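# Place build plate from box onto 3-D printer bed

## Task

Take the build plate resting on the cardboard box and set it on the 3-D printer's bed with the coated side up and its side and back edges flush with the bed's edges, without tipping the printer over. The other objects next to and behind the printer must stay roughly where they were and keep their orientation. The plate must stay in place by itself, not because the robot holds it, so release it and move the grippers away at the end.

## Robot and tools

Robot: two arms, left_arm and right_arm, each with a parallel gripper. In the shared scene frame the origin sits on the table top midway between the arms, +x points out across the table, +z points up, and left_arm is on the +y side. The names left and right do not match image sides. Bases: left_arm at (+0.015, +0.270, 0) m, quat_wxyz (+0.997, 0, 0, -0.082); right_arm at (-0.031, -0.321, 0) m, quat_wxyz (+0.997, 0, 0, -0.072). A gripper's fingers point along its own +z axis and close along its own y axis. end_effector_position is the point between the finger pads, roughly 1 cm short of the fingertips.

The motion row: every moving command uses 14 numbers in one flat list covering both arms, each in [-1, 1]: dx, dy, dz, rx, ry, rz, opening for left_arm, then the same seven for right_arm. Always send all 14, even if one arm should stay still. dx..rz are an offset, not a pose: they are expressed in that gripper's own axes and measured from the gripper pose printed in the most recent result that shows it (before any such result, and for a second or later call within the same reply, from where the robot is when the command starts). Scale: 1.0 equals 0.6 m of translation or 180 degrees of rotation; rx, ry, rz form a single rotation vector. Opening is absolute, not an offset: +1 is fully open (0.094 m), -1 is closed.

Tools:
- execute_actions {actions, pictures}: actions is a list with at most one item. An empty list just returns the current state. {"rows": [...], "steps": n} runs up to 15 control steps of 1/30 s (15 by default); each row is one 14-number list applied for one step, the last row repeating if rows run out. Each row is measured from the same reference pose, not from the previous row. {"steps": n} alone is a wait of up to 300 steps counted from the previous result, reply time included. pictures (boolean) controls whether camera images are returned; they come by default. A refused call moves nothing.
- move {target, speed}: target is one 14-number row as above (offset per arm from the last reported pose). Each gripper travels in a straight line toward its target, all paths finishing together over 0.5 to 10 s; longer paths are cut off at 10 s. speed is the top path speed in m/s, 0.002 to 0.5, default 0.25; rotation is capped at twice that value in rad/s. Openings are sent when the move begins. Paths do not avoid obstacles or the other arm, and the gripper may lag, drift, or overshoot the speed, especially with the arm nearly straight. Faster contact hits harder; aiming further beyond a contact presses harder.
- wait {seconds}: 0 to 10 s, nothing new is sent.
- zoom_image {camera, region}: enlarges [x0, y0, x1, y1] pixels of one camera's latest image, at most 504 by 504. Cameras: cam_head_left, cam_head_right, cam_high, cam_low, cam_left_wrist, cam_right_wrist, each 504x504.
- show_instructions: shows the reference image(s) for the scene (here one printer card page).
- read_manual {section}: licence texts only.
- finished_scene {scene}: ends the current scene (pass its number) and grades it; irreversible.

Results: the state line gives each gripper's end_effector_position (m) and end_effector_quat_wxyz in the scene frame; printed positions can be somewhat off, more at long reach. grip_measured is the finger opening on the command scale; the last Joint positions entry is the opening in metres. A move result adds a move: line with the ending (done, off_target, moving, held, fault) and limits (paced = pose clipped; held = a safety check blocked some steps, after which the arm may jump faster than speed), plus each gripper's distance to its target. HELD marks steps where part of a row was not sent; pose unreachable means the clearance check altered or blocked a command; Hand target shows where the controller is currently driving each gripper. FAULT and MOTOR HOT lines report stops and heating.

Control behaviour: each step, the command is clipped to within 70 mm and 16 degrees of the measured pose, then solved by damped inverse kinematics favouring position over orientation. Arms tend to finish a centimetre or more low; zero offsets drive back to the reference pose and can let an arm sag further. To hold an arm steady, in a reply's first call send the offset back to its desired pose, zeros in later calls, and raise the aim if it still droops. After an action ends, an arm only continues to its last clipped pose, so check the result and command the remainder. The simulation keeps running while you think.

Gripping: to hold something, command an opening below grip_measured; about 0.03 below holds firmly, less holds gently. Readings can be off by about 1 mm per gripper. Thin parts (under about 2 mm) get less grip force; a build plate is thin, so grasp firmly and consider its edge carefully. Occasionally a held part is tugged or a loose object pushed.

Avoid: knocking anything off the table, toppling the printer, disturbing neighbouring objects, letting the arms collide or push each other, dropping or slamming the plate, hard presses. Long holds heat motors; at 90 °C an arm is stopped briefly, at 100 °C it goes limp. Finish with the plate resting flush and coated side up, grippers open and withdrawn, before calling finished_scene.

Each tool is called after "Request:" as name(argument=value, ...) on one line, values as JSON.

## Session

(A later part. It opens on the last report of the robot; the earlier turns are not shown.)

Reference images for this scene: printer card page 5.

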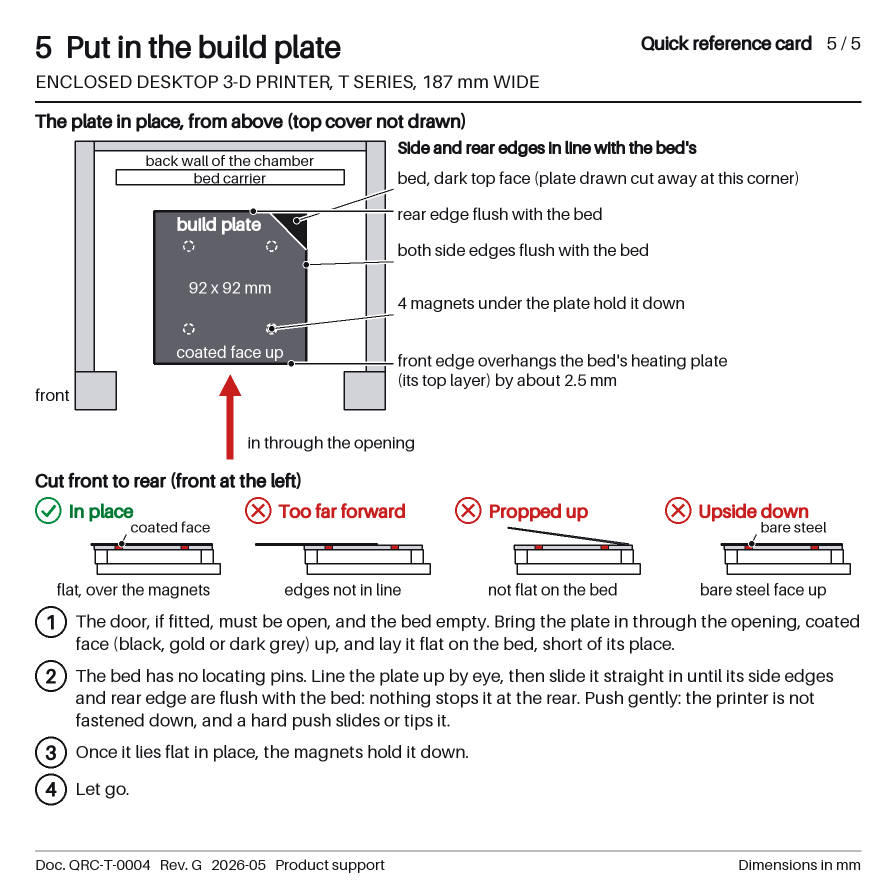

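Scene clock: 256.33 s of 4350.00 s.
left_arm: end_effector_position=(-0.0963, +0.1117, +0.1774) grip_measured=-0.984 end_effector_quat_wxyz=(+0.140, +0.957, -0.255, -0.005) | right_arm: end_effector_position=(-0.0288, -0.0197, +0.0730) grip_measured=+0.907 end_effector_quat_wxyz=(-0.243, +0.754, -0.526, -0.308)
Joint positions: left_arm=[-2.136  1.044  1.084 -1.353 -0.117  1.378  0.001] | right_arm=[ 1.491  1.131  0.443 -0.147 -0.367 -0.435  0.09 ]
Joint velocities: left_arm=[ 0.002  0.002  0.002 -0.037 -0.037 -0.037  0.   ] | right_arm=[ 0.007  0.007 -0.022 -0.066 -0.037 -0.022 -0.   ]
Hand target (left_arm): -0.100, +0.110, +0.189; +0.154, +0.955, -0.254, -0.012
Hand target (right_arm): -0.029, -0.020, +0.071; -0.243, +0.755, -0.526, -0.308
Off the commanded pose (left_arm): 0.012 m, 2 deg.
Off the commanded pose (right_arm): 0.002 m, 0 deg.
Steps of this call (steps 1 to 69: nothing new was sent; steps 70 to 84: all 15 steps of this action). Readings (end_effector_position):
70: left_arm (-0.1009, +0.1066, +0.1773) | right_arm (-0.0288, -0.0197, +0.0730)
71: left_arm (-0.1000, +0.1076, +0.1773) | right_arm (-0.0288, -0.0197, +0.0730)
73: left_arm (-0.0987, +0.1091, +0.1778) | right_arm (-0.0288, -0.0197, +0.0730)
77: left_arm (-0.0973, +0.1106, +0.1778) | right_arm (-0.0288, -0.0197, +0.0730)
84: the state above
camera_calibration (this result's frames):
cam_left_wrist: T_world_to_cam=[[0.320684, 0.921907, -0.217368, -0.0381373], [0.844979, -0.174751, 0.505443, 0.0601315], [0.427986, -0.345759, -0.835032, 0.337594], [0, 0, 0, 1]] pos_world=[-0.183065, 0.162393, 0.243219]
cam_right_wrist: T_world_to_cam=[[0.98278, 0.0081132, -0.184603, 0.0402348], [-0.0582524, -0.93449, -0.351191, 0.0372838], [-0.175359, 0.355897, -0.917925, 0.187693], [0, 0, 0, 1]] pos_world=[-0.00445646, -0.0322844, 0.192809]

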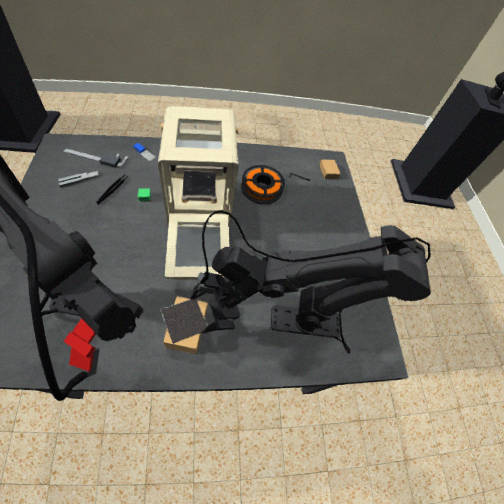

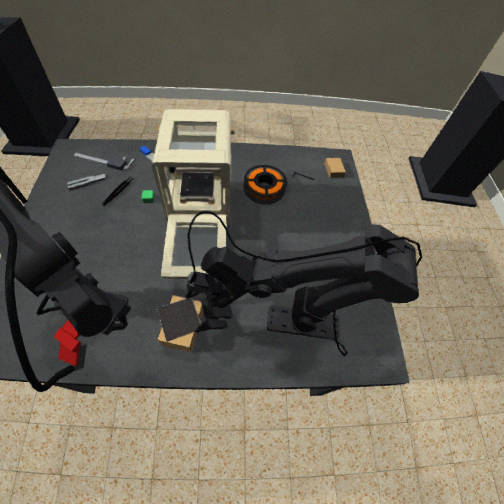

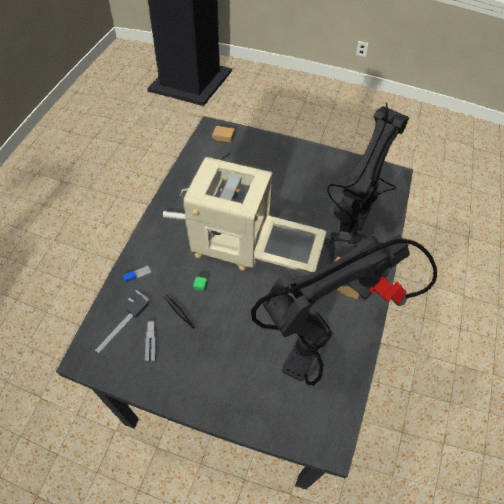

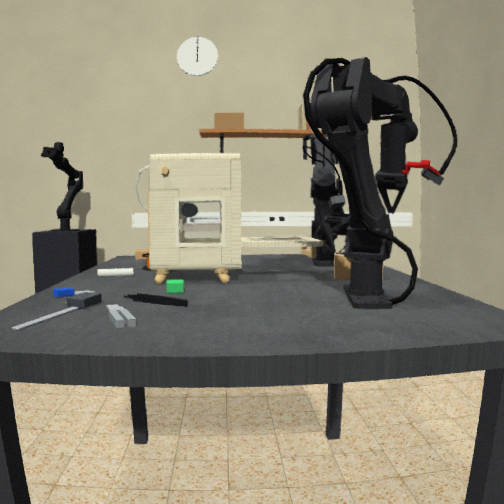

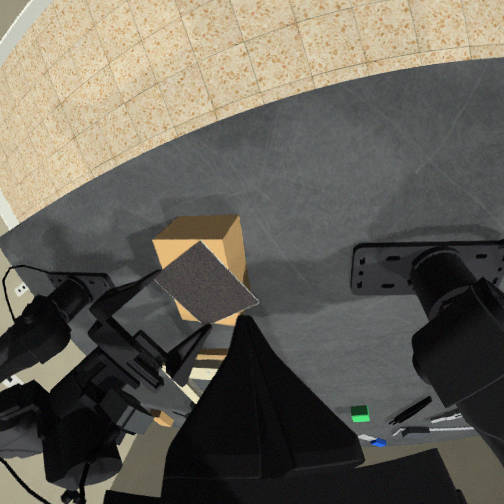

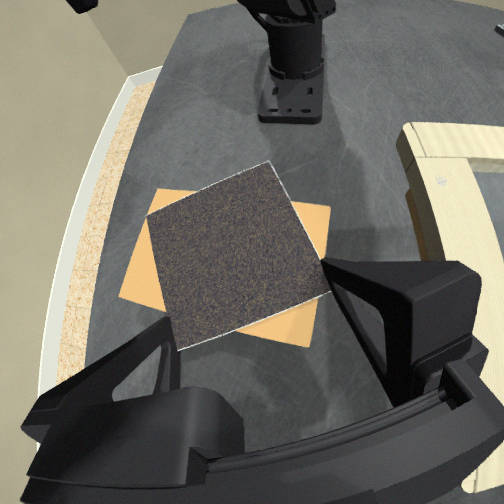

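Request:
execute_actions(actions=[{"rows":[[0,0,0,0,0,0,-1, 0.002,0,0.002,0,0,0,0.85]],"steps":15}])

Request:
zoom_image(camera="cam_left_wrist", region=[80,200,300,420])

Scene clock: 260.23 s of 4350.00 s.
left_arm: end_effector_position=(-0.0961, +0.1120, +0.1773) grip_measured=-0.984 end_effector_quat_wxyz=(+0.140, +0.957, -0.255, -0.004) | right_arm: end_effector_position=(-0.0288, -0.0197, +0.0730) grip_measured=+0.865 end_effector_quat_wxyz=(-0.243, +0.754, -0.526, -0.308)
Joint positions: left_arm=[-2.136  1.044  1.084 -1.355 -0.117  1.378  0.001] | right_arm=[ 1.491  1.131  0.443 -0.147 -0.367 -0.435  0.088]
Joint velocities: left_arm=[ 0.007 -0.002  0.002 -0.022  0.022  0.037  0.001] | right_arm=[ 0.002 -0.007 -0.002 -0.007 -0.051 -0.007 -0.001]
Hand target (left_arm): -0.096, +0.112, +0.177; +0.140, +0.957, -0.255, -0.005
Hand target (right_arm): -0.029, -0.020, +0.071; -0.243, +0.755, -0.526, -0.308
Off the commanded pose (left_arm): 0.000 m, 0 deg.
Off the commanded pose (right_arm): 0.002 m, 0 deg.
Steps of this call (steps 1 to 90: nothing new was sent; then 0.40 s passed at rest; steps 91 to 105: all 15 steps of this action). Readings (end_effector_position):
91: left_arm (-0.0961, +0.1120, +0.1773) | right_arm (-0.0288, -0.0197, +0.0730)
92: left_arm (-0.0961, +0.1120, +0.1773) | right_arm (-0.0288, -0.0197, +0.0730)
94: left_arm (-0.0961, +0.1120, +0.1773) | right_arm (-0.0288, -0.0197, +0.0730)
98: left_arm (-0.0961, +0.1120, +0.1773) | right_arm (-0.0288, -0.0197, +0.0730)
105: the state above
camera_calibration (this result's frames):
cam_left_wrist: T_world_to_cam=[[0.320904, 0.922154, -0.215992, -0.0387378], [0.844465, -0.175327, 0.506101, 0.0599202], [0.428834, -0.344808, -0.83499, 0.337472], [0, 0, 0, 1]] pos_world=[-0.182889, 0.162591, 0.243093]
cam_right_wrist: T_world_to_cam=[[0.98278, 0.0081132, -0.184603, 0.0402348], [-0.0582524, -0.93449, -0.351191, 0.0372838], [-0.175359, 0.355897, -0.917925, 0.187693], [0, 0, 0, 1]] pos_world=[-0.00445646, -0.0322844, 0.192809]

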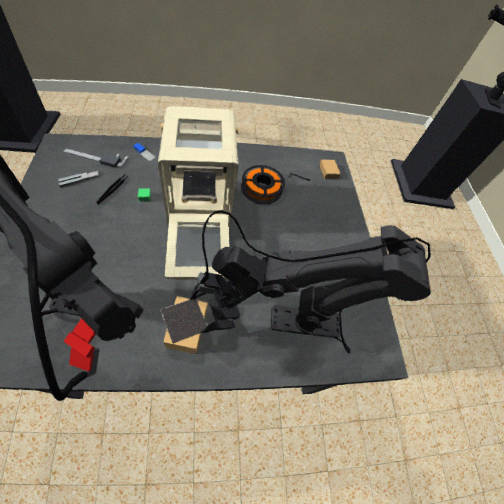

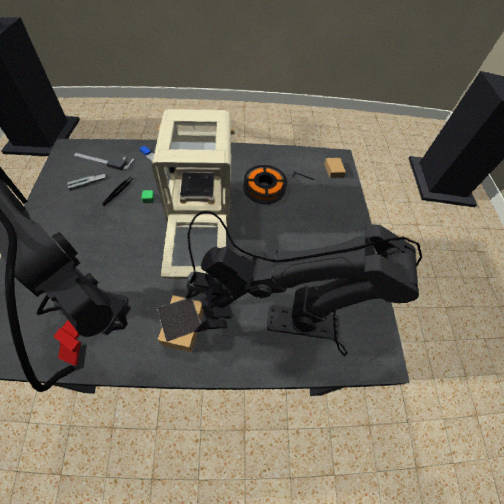

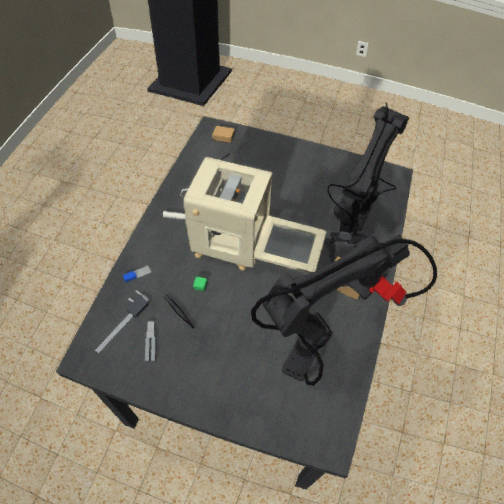

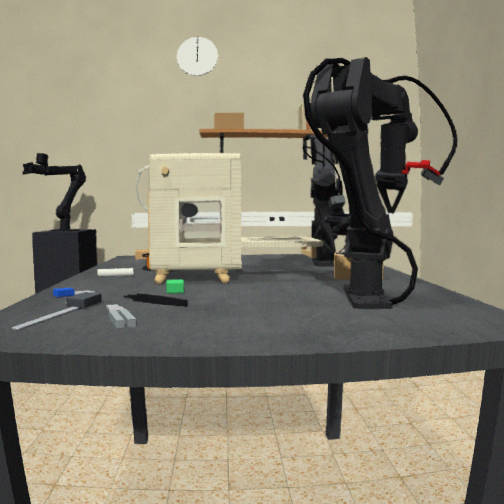

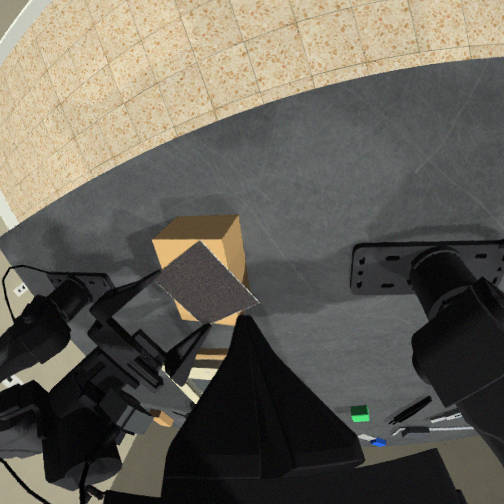

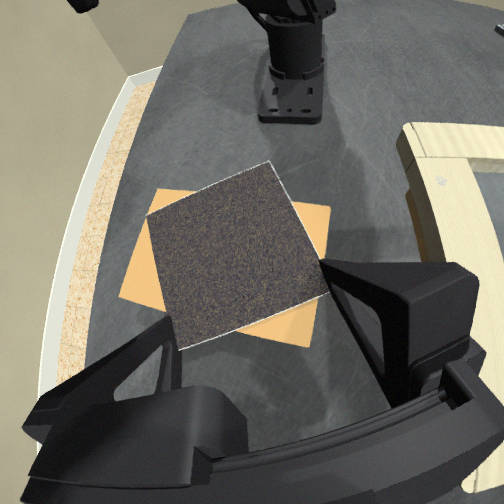

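Region (80, 200, 300, 420) of cam_left_wrist's 504x504 image, scaled by 2.291, with more detail than that image has.

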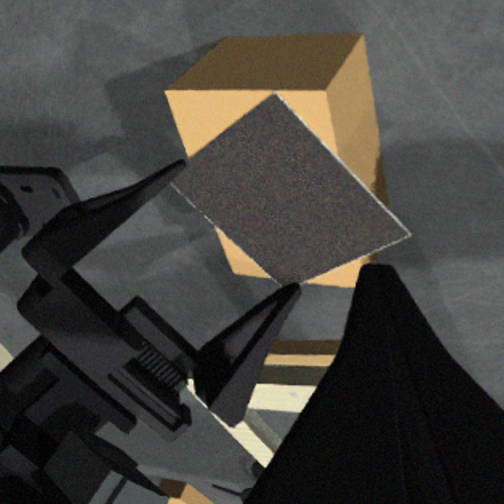

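Request:
move(target=[0,0,0,0,0,0,-1, -0.035,0,-0.035,0,0,0,0.81], speed=0.03)

Scene clock: 262.97 s of 4350.00 s.
left_arm: end_effector_position=(-0.0961, +0.1120, +0.1773) grip_measured=-0.984 end_effector_quat_wxyz=(+0.140, +0.957, -0.255, -0.004) | right_arm: end_effector_position=(-0.0299, -0.0248, +0.0889) grip_measured=+0.837 end_effector_quat_wxyz=(-0.231, +0.757, -0.531, -0.303)
Joint positions: left_arm=[-2.136  1.044  1.084 -1.355 -0.117  1.378  0.001] | right_arm=[ 1.491  1.086  0.509 -0.287 -0.366 -0.435  0.086]
Joint velocities: left_arm=[-0.012 -0.007  0.012 -0.066  0.022  0.007 -0.   ] | right_arm=[-0.017 -0.012 -0.002 -0.051 -0.037 -0.081 -0.001]
Hand target (left_arm): -0.096, +0.112, +0.177; +0.140, +0.957, -0.255, -0.004
Hand target (right_arm): -0.030, -0.021, +0.103; -0.243, +0.754, -0.526, -0.309
Off the commanded pose (left_arm): 0.000 m, 0 deg.
Off the commanded pose (right_arm): 0.014 m, 2 deg.
move: off_target (right_arm)
camera_calibration (this result's frames):
cam_left_wrist: T_world_to_cam=[[0.320904, 0.922154, -0.215992, -0.0387378], [0.844465, -0.175327, 0.506101, 0.0599202], [0.428834, -0.344808, -0.83499, 0.337472], [0, 0, 0, 1]] pos_world=[-0.182889, 0.162591, 0.243093]
cam_right_wrist: T_world_to_cam=[[0.981562, 0.00165842, -0.191135, 0.0446165], [-0.0614238, -0.944188, -0.32363, 0.0352312], [-0.181004, 0.329404, -0.926677, 0.203871], [0, 0, 0, 1]] pos_world=[-0.00472831, -0.033965, 0.208852]

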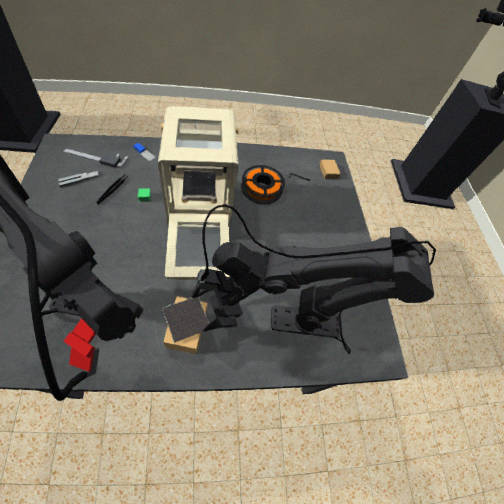

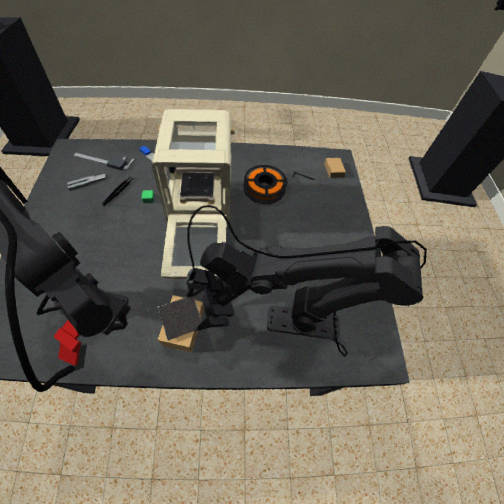

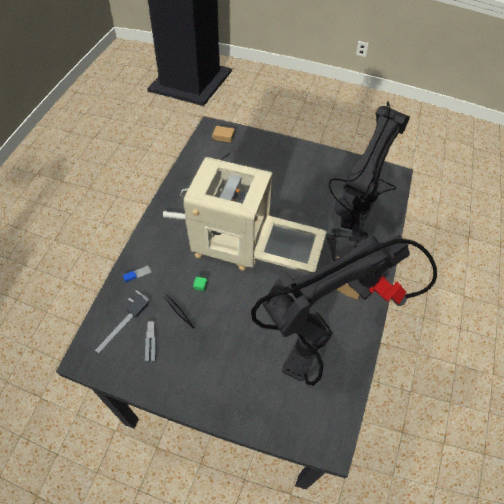

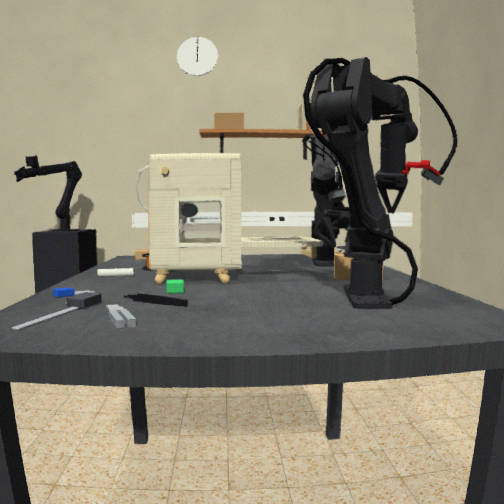

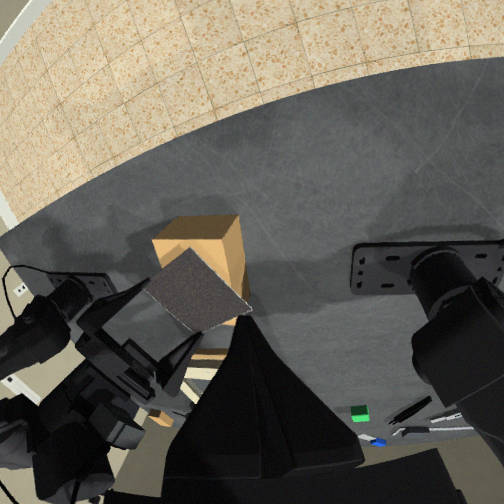

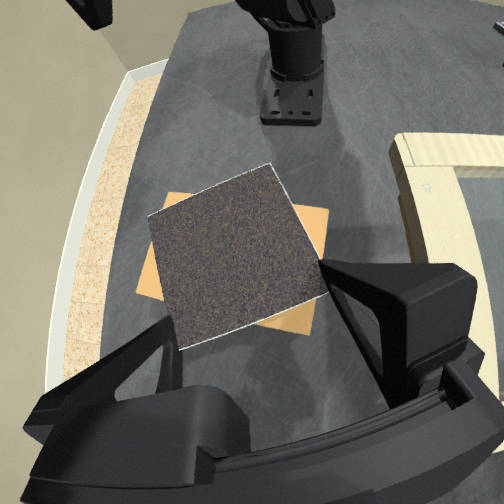

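Request:
move(target=[-0.138,-0.053,-0.145,0,0,0,-1, -0.106,-0.004,-0.107,0,0,0,0.81], speed=0.12)

Scene clock: 274.00 s of 4350.00 s.
left_arm: end_effector_position=(-0.1420, +0.1950, +0.2340) grip_measured=-0.984 end_effector_quat_wxyz=(+0.109, +0.953, -0.270, -0.087) | right_arm: end_effector_position=(-0.0299, -0.0258, +0.1656) grip_measured=+0.837 end_effector_quat_wxyz=(-0.217, +0.759, -0.538, -0.297)
Joint positions: left_arm=[-2.61   1.05   1.33  -1.579 -0.069  0.93   0.001] | right_arm=[ 1.491  1.045  0.819 -0.669 -0.365 -0.433  0.086]
Joint velocities: left_arm=[ 0.002 -0.007 -0.017 -0.022  0.022 -0.051 -0.   ] | right_arm=[-0.017  0.012  0.002 -0.007 -0.051 -0.007 -0.   ]
Hand target (left_arm): -0.145, +0.199, +0.246; +0.115, +0.950, -0.269, -0.112
Hand target (right_arm): -0.031, -0.025, +0.179; -0.231, +0.757, -0.531, -0.303
Off the commanded pose (left_arm): 0.015 m, 10 deg.
Off the commanded pose (right_arm): 0.014 m, 2 deg.
joint sent to its limit (left arm) — the command would take joint 1 (waist) past its lower limit and joint 4 (wrist pitch) past its lower limit, so those joints were sent only as far as their limits.
After step 90, 6.40 s passed at rest.
move: off_target (left_arm, right_arm)
camera_calibration (this result's frames):
cam_left_wrist: T_world_to_cam=[[0.344528, 0.923323, -0.169633, -0.0960171], [0.892951, -0.26655, 0.362753, 0.142802], [0.289723, -0.276453, -0.916316, 0.419064], [0, 0, 0, 1]] pos_world=[-0.215847, 0.24257, 0.315905]
cam_right_wrist: T_world_to_cam=[[0.980156, -0.00624485, -0.198129, 0.0602247], [-0.0653808, -0.953757, -0.293381, 0.0537721], [-0.187135, 0.300513, -0.935239, 0.27579], [0, 0, 0, 1]] pos_world=[-0.00390402, -0.0312167, 0.285637]

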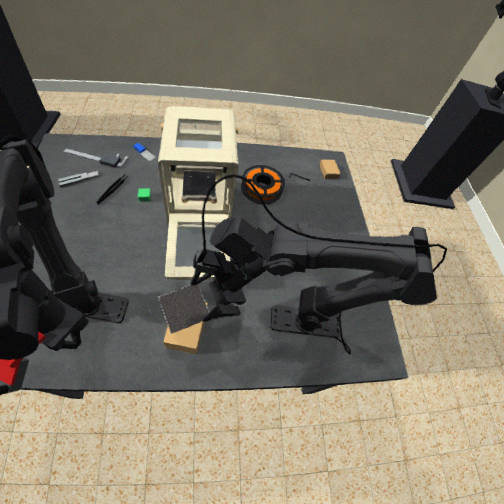

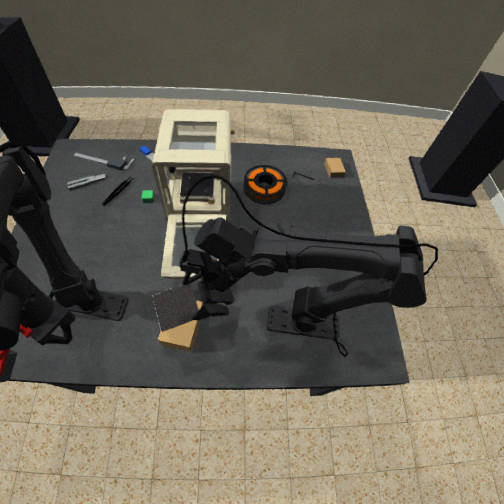

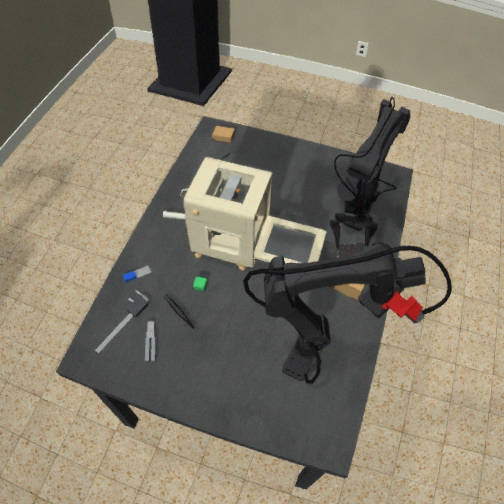

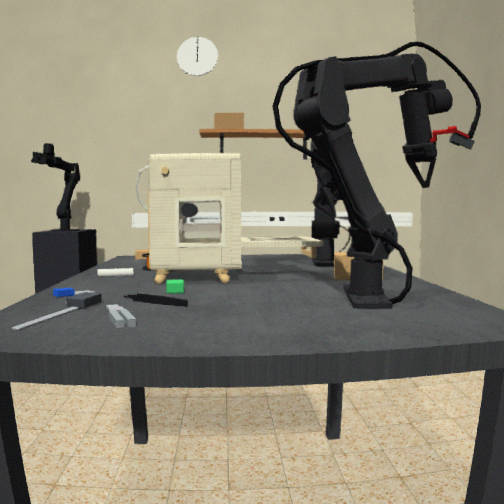

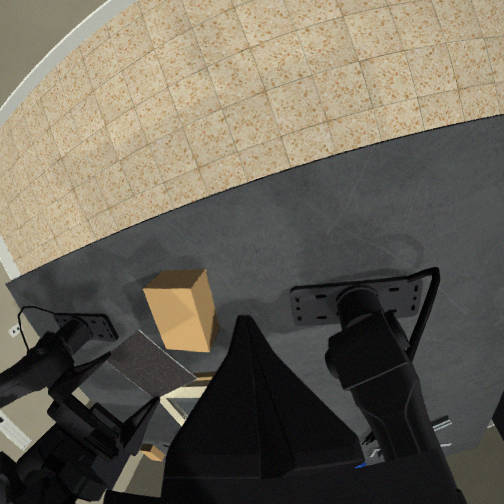

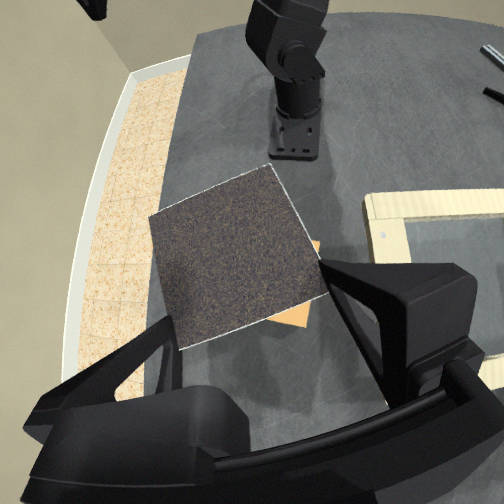

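Request:
move(target=[0,0,0,0,0,0,-1, 0.031,-0.252,-0.094,0.415,0.006,0.444,0.81], speed=0.25)

Scene clock: 283.70 s of 4350.00 s.
left_arm: end_effector_position=(-0.1422, +0.1954, +0.2340) grip_measured=-0.984 end_effector_quat_wxyz=(+0.108, +0.953, -0.270, -0.088) | right_arm: end_effector_position=(+0.1223, -0.0218, +0.1858) grip_measured=+0.837 end_effector_quat_wxyz=(+0.355, -0.004, +0.935, +0.008)
Joint positions: left_arm=[-2.61   1.05   1.33  -1.579 -0.066  0.929  0.001] | right_arm=[ 1.594  1.635  1.422 -1.228  0.716  1.393  0.086]
Joint velocities: left_arm=[-0.007  0.012  0.017 -0.051 -0.007  0.037 -0.001] | right_arm=[-0.017  0.007 -0.022 -0.051 -0.051  0.007 -0.   ]
Hand target (left_arm): -0.142, +0.195, +0.234; +0.109, +0.953, -0.270, -0.088
Hand target (right_arm): +0.129, -0.024, +0.194; +0.370, +0.004, +0.929, +0.002
Off the commanded pose (left_arm): 0.000 m, 0 deg.
Off the commanded pose (right_arm): 0.013 m, 2 deg.
After step 90, 2.27 s passed at rest.
move: off_target (right_arm)
camera_calibration (this result's frames):
cam_left_wrist: T_world_to_cam=[[0.343916, 0.92388, -0.167831, -0.0969347], [0.893433, -0.266955, 0.361264, 0.143545], [0.288961, -0.27419, -0.917236, 0.418853], [0, 0, 0, 1]] pos_world=[-0.215943, 0.242722, 0.316061]
cam_right_wrist: T_world_to_cam=[[-0.321296, -0.923779, -0.208331, 0.0561102], [-0.892096, 0.369066, -0.260683, 0.197341], [0.317701, 0.102095, -0.942679, 0.257289], [0, 0, 0, 1]] pos_world=[0.112334, -0.0472661, 0.305674]

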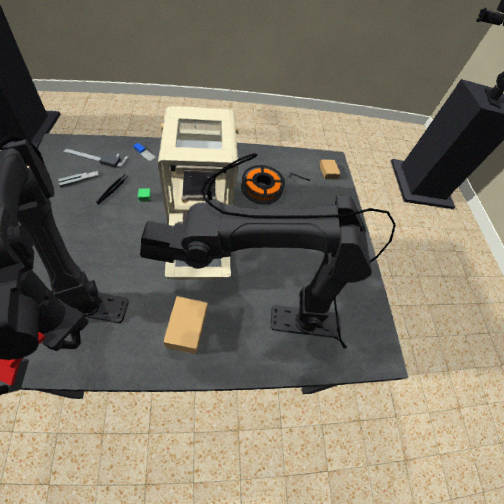

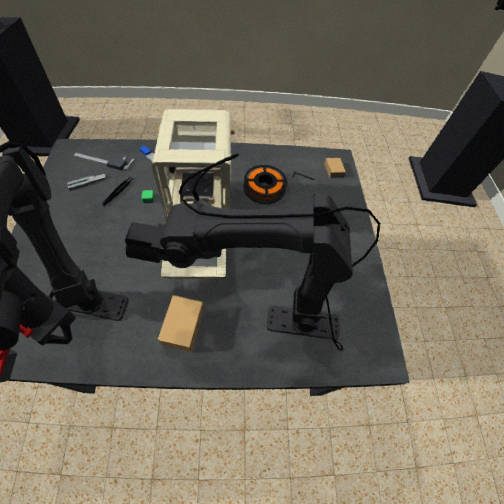

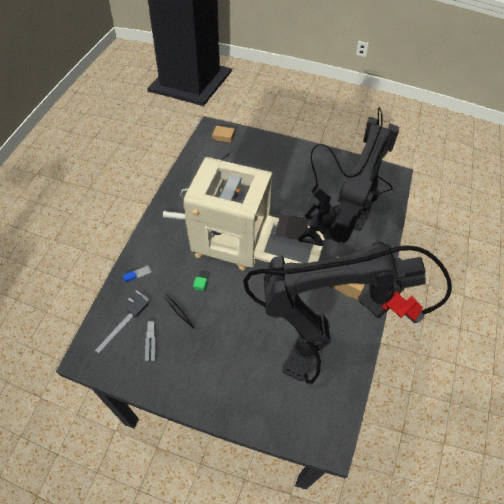

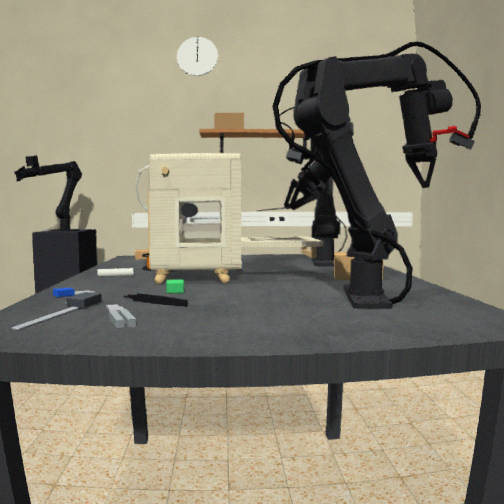

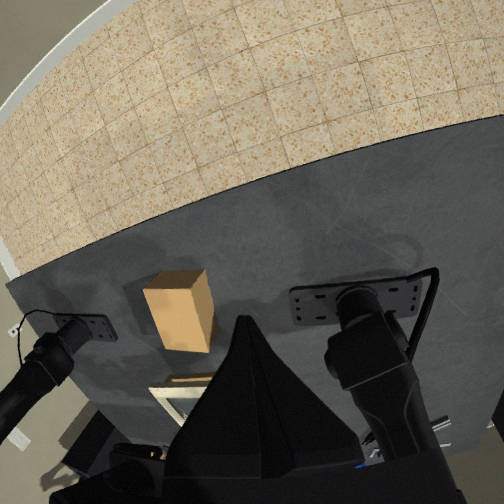

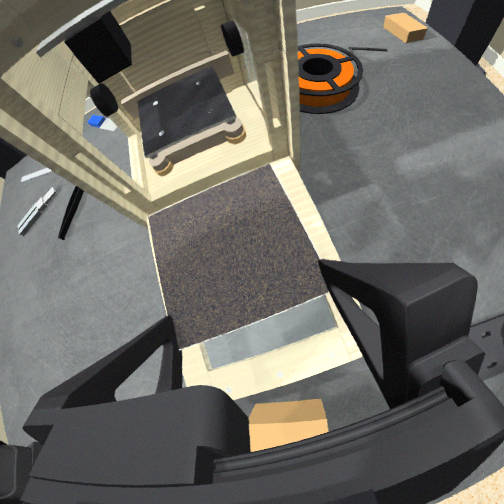

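Request:
zoom_image(camera="cam_low", region=[130,130,350,290])

Request:
zoom_image(camera="cam_right_wrist", region=[100,40,320,240])

Region (130, 130, 350, 290) of cam_low's 504x504 image, scaled by 2.291, with more detail than that image has; it fills the top 367 rows of this view, and the rest is white.

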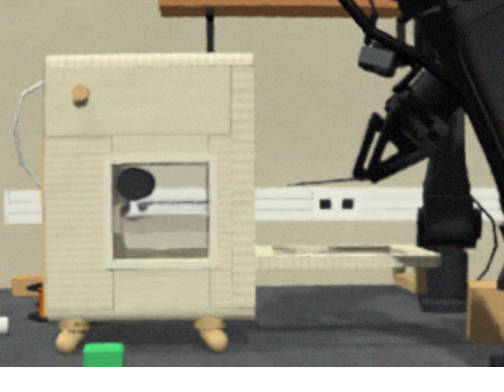

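Region (100, 40, 320, 240) of cam_right_wrist's 504x504 image, scaled by 2.291, with more detail than that image has; it fills the top 458 rows of this view, and the rest is white.

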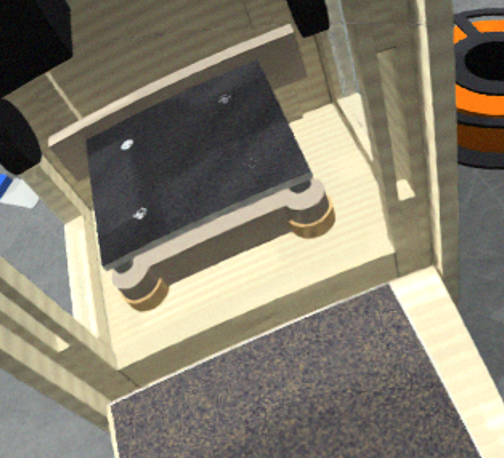

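Request:
move(target=[0,0,0,0,0,0,-1, -0.094,0.012,0.095,0.0125,-0.033,-0.011,0.81], speed=0.1)

Request:
zoom_image(camera="cam_low", region=[130,130,350,290])

Request:
zoom_image(camera="cam_right_wrist", region=[100,60,340,280])

Scene clock: 310.93 s of 4350.00 s.
left_arm: end_effector_position=(-0.1422, +0.1954, +0.2340) grip_measured=-0.984 end_effector_quat_wxyz=(+0.108, +0.953, -0.270, -0.088) | right_arm: end_effector_position=(+0.1970, -0.0100, +0.1797) grip_measured=+0.837 end_effector_quat_wxyz=(+0.390, -0.015, +0.921, -0.008)
Joint positions: left_arm=[-2.61   1.05   1.33  -1.579 -0.066  0.929  0.001] | right_arm=[ 1.401  1.7    1.422 -0.988  0.753  1.104  0.086]
Joint velocities: left_arm=[ 0.012 -0.012 -0.007 -0.007  0.081 -0.037 -0.   ] | right_arm=[-0.002  0.012  0.012  0.037  0.007 -0.081  0.   ]
Hand target (left_arm): -0.142, +0.195, +0.234; +0.108, +0.953, -0.270, -0.088
Hand target (right_arm): +0.203, -0.013, +0.181; +0.404, -0.013, +0.915, -0.016
Off the commanded pose (left_arm): 0.000 m, 0 deg.
Off the commanded pose (right_arm): 0.006 m, 2 deg.
After step 90, 22.87 s passed at rest.
move: done
camera_calibration (this result's frames):
cam_left_wrist: T_world_to_cam=[[0.343916, 0.92388, -0.167831, -0.0969347], [0.893433, -0.266955, 0.361264, 0.143545], [0.288961, -0.27419, -0.917236, 0.418853], [0, 0, 0, 1]] pos_world=[-0.215943, 0.242722, 0.316061]
cam_right_wrist: T_world_to_cam=[[-0.297755, -0.933846, -0.198178, 0.0832171], [-0.87273, 0.350409, -0.339937, 0.268275], [0.386892, 0.0717383, -0.91933, 0.208381], [0, 0, 0, 1]] pos_world=[0.178289, -0.0312428, 0.299259]

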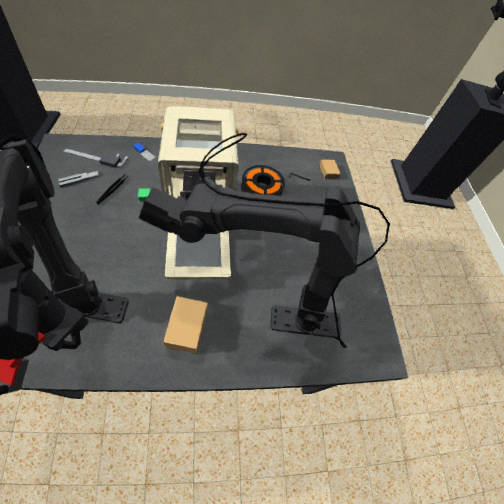

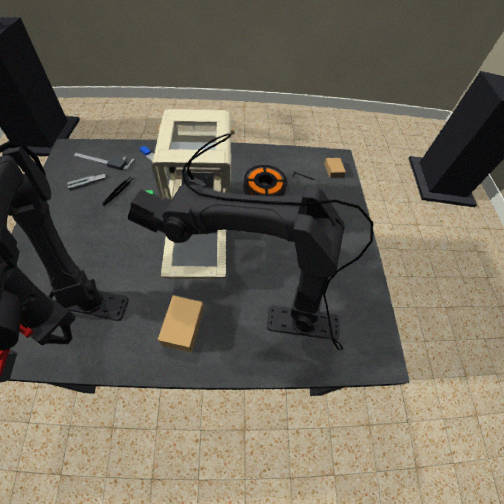

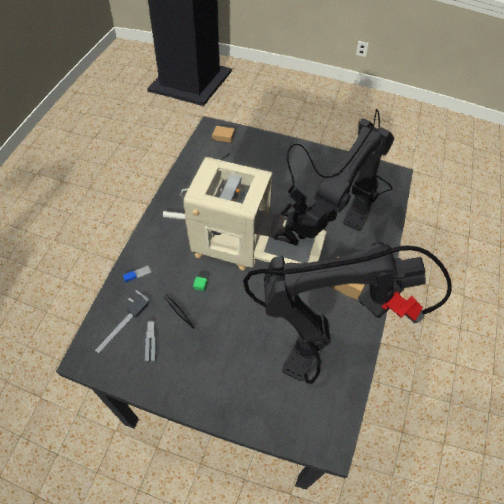

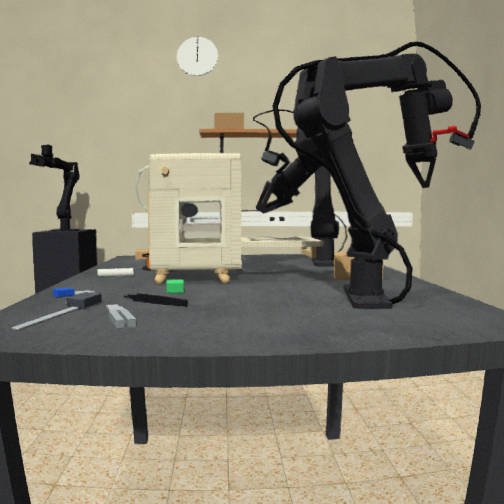

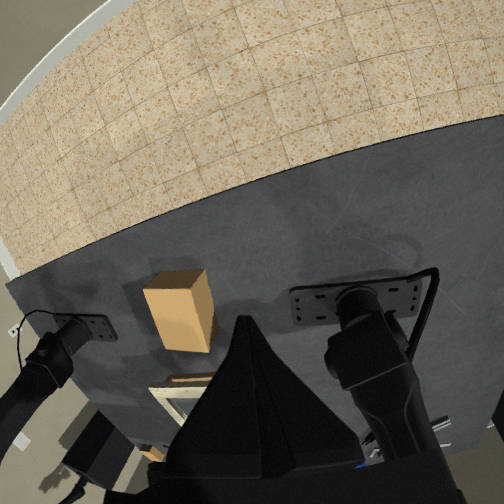

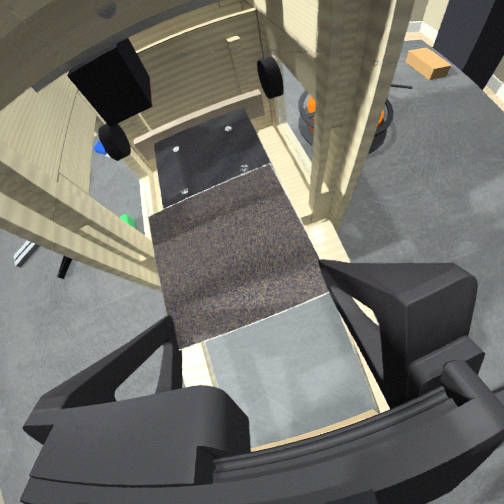

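Region (130, 130, 350, 290) of cam_low's 504x504 image, scaled by 2.291, with more detail than that image has; it fills the top 367 rows of this view, and the rest is white.

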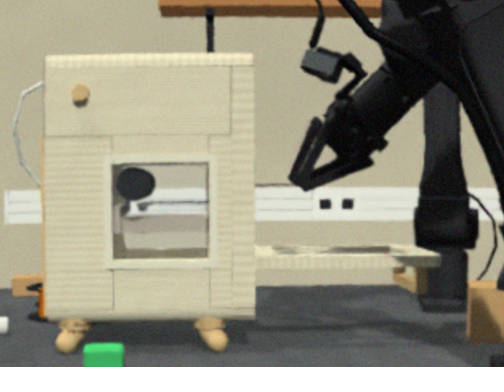

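Region (100, 60, 340, 280) of cam_right_wrist's 504x504 image, scaled by 2.100, with more detail than that image has; it fills the top 462 rows of this view, and the rest is white.

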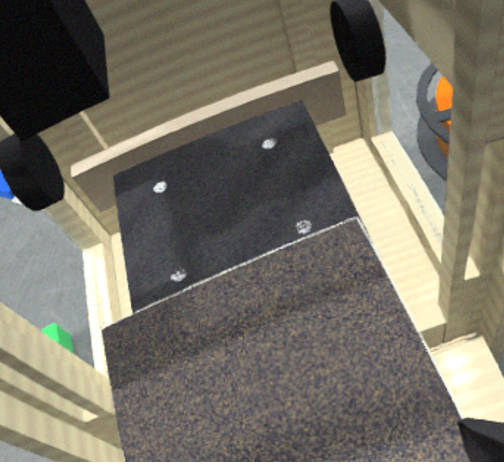

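Request:
move(target=[0,0,0,0,0,0,-1, -0.04,-0.012,0.065,0.008,-0.03,0.008,0.81], speed=0.06)

Request:
zoom_image(camera="cam_low", region=[130,130,350,290])

Request:
zoom_image(camera="cam_right_wrist", region=[100,100,360,360])

Scene clock: 319.27 s of 4350.00 s.
left_arm: end_effector_position=(-0.1422, +0.1954, +0.2340) grip_measured=-0.984 end_effector_quat_wxyz=(+0.108, +0.953, -0.270, -0.088) | right_arm: end_effector_position=(+0.2367, -0.0120, +0.1705) grip_measured=+0.837 end_effector_quat_wxyz=(+0.421, -0.002, +0.907, -0.002)
Joint positions: left_arm=[-2.61   1.05   1.33  -1.579 -0.066  0.929  0.001] | right_arm=[ 1.309  1.708  1.346 -0.774  0.778  0.98   0.086]
Joint velocities: left_arm=[ 0.002  0.002  0.002  0.037 -0.007  0.007 -0.   ] | right_arm=[-0.017 -0.012 -0.017  0.081 -0.007 -0.051  0.   ]
Hand target (left_arm): -0.142, +0.195, +0.234; +0.108, +0.953, -0.270, -0.088
Hand target (right_arm): +0.242, -0.016, +0.170; +0.433, +0.001, +0.901, -0.013
Off the commanded pose (left_arm): 0.000 m, 0 deg.
Off the commanded pose (right_arm): 0.007 m, 2 deg.
After step 90, 4.00 s passed at rest.
move: done
camera_calibration (this result's frames):
cam_left_wrist: T_world_to_cam=[[0.343916, 0.92388, -0.167831, -0.0969347], [0.893433, -0.266955, 0.361264, 0.143545], [0.288961, -0.27419, -0.917236, 0.418853], [0, 0, 0, 1]] pos_world=[-0.215943, 0.242722, 0.316061]
cam_right_wrist: T_world_to_cam=[[-0.299555, -0.923756, -0.238624, 0.0987629], [-0.841454, 0.373682, -0.390278, 0.301963], [0.449691, 0.0838819, -0.889237, 0.164913], [0, 0, 0, 1]] pos_world=[0.209513, -0.0354387, 0.288063]

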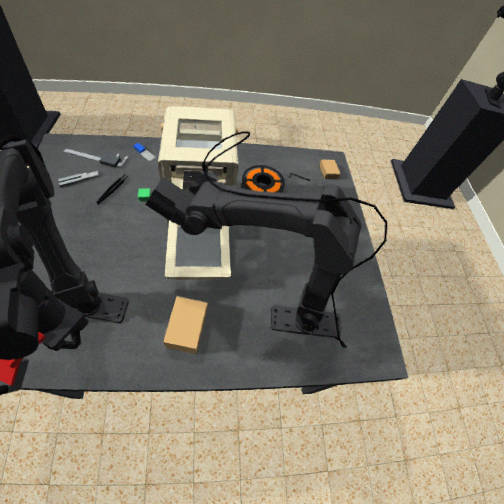

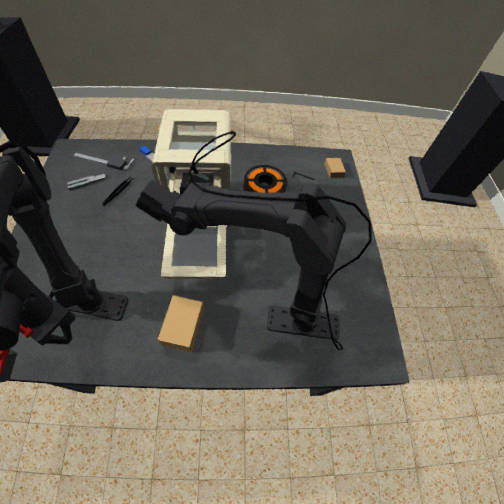

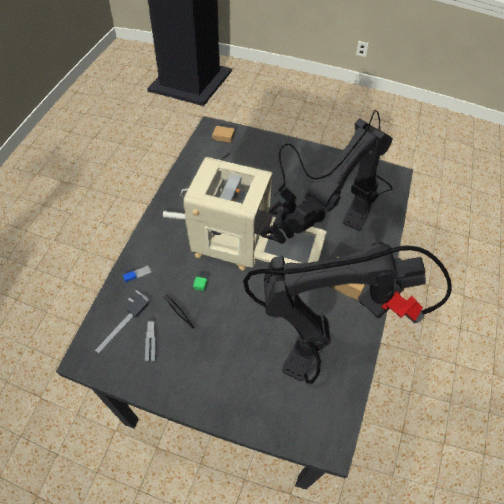

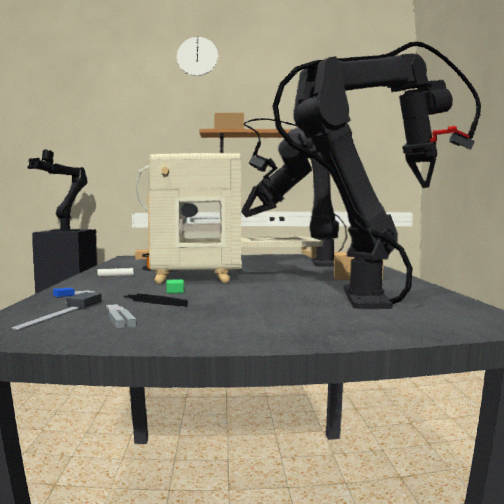

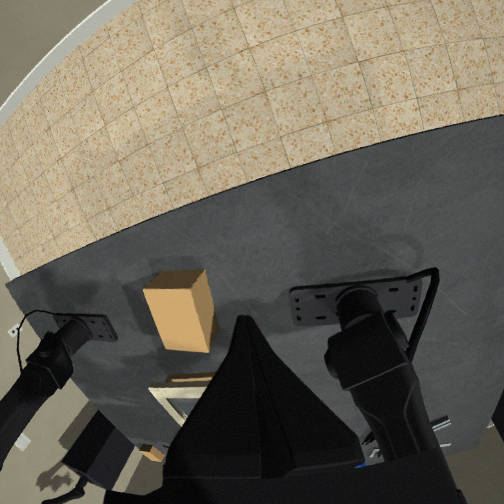

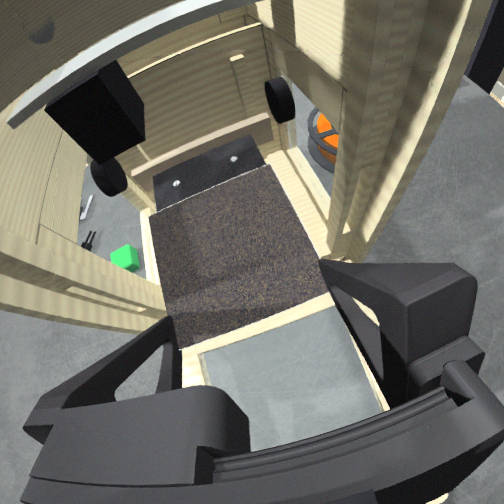

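Region (130, 130, 350, 290) of cam_low's 504x504 image, scaled by 2.291, with more detail than that image has; it fills the top 367 rows of this view, and the rest is white.

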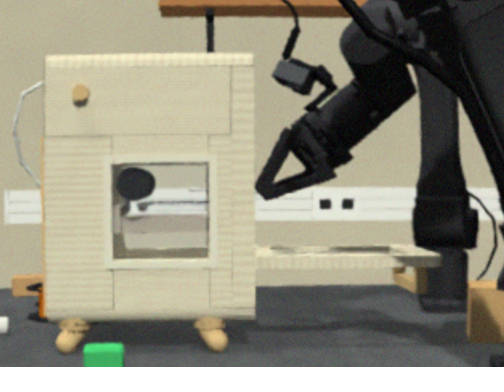

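Region (100, 100, 360, 360) of cam_right_wrist's 504x504 image, scaled by 1.938, with more detail than that image has.

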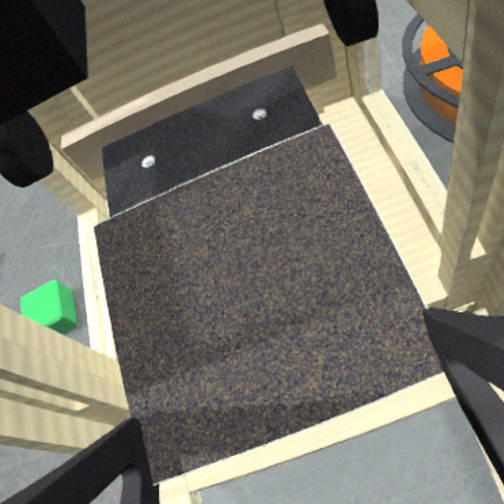

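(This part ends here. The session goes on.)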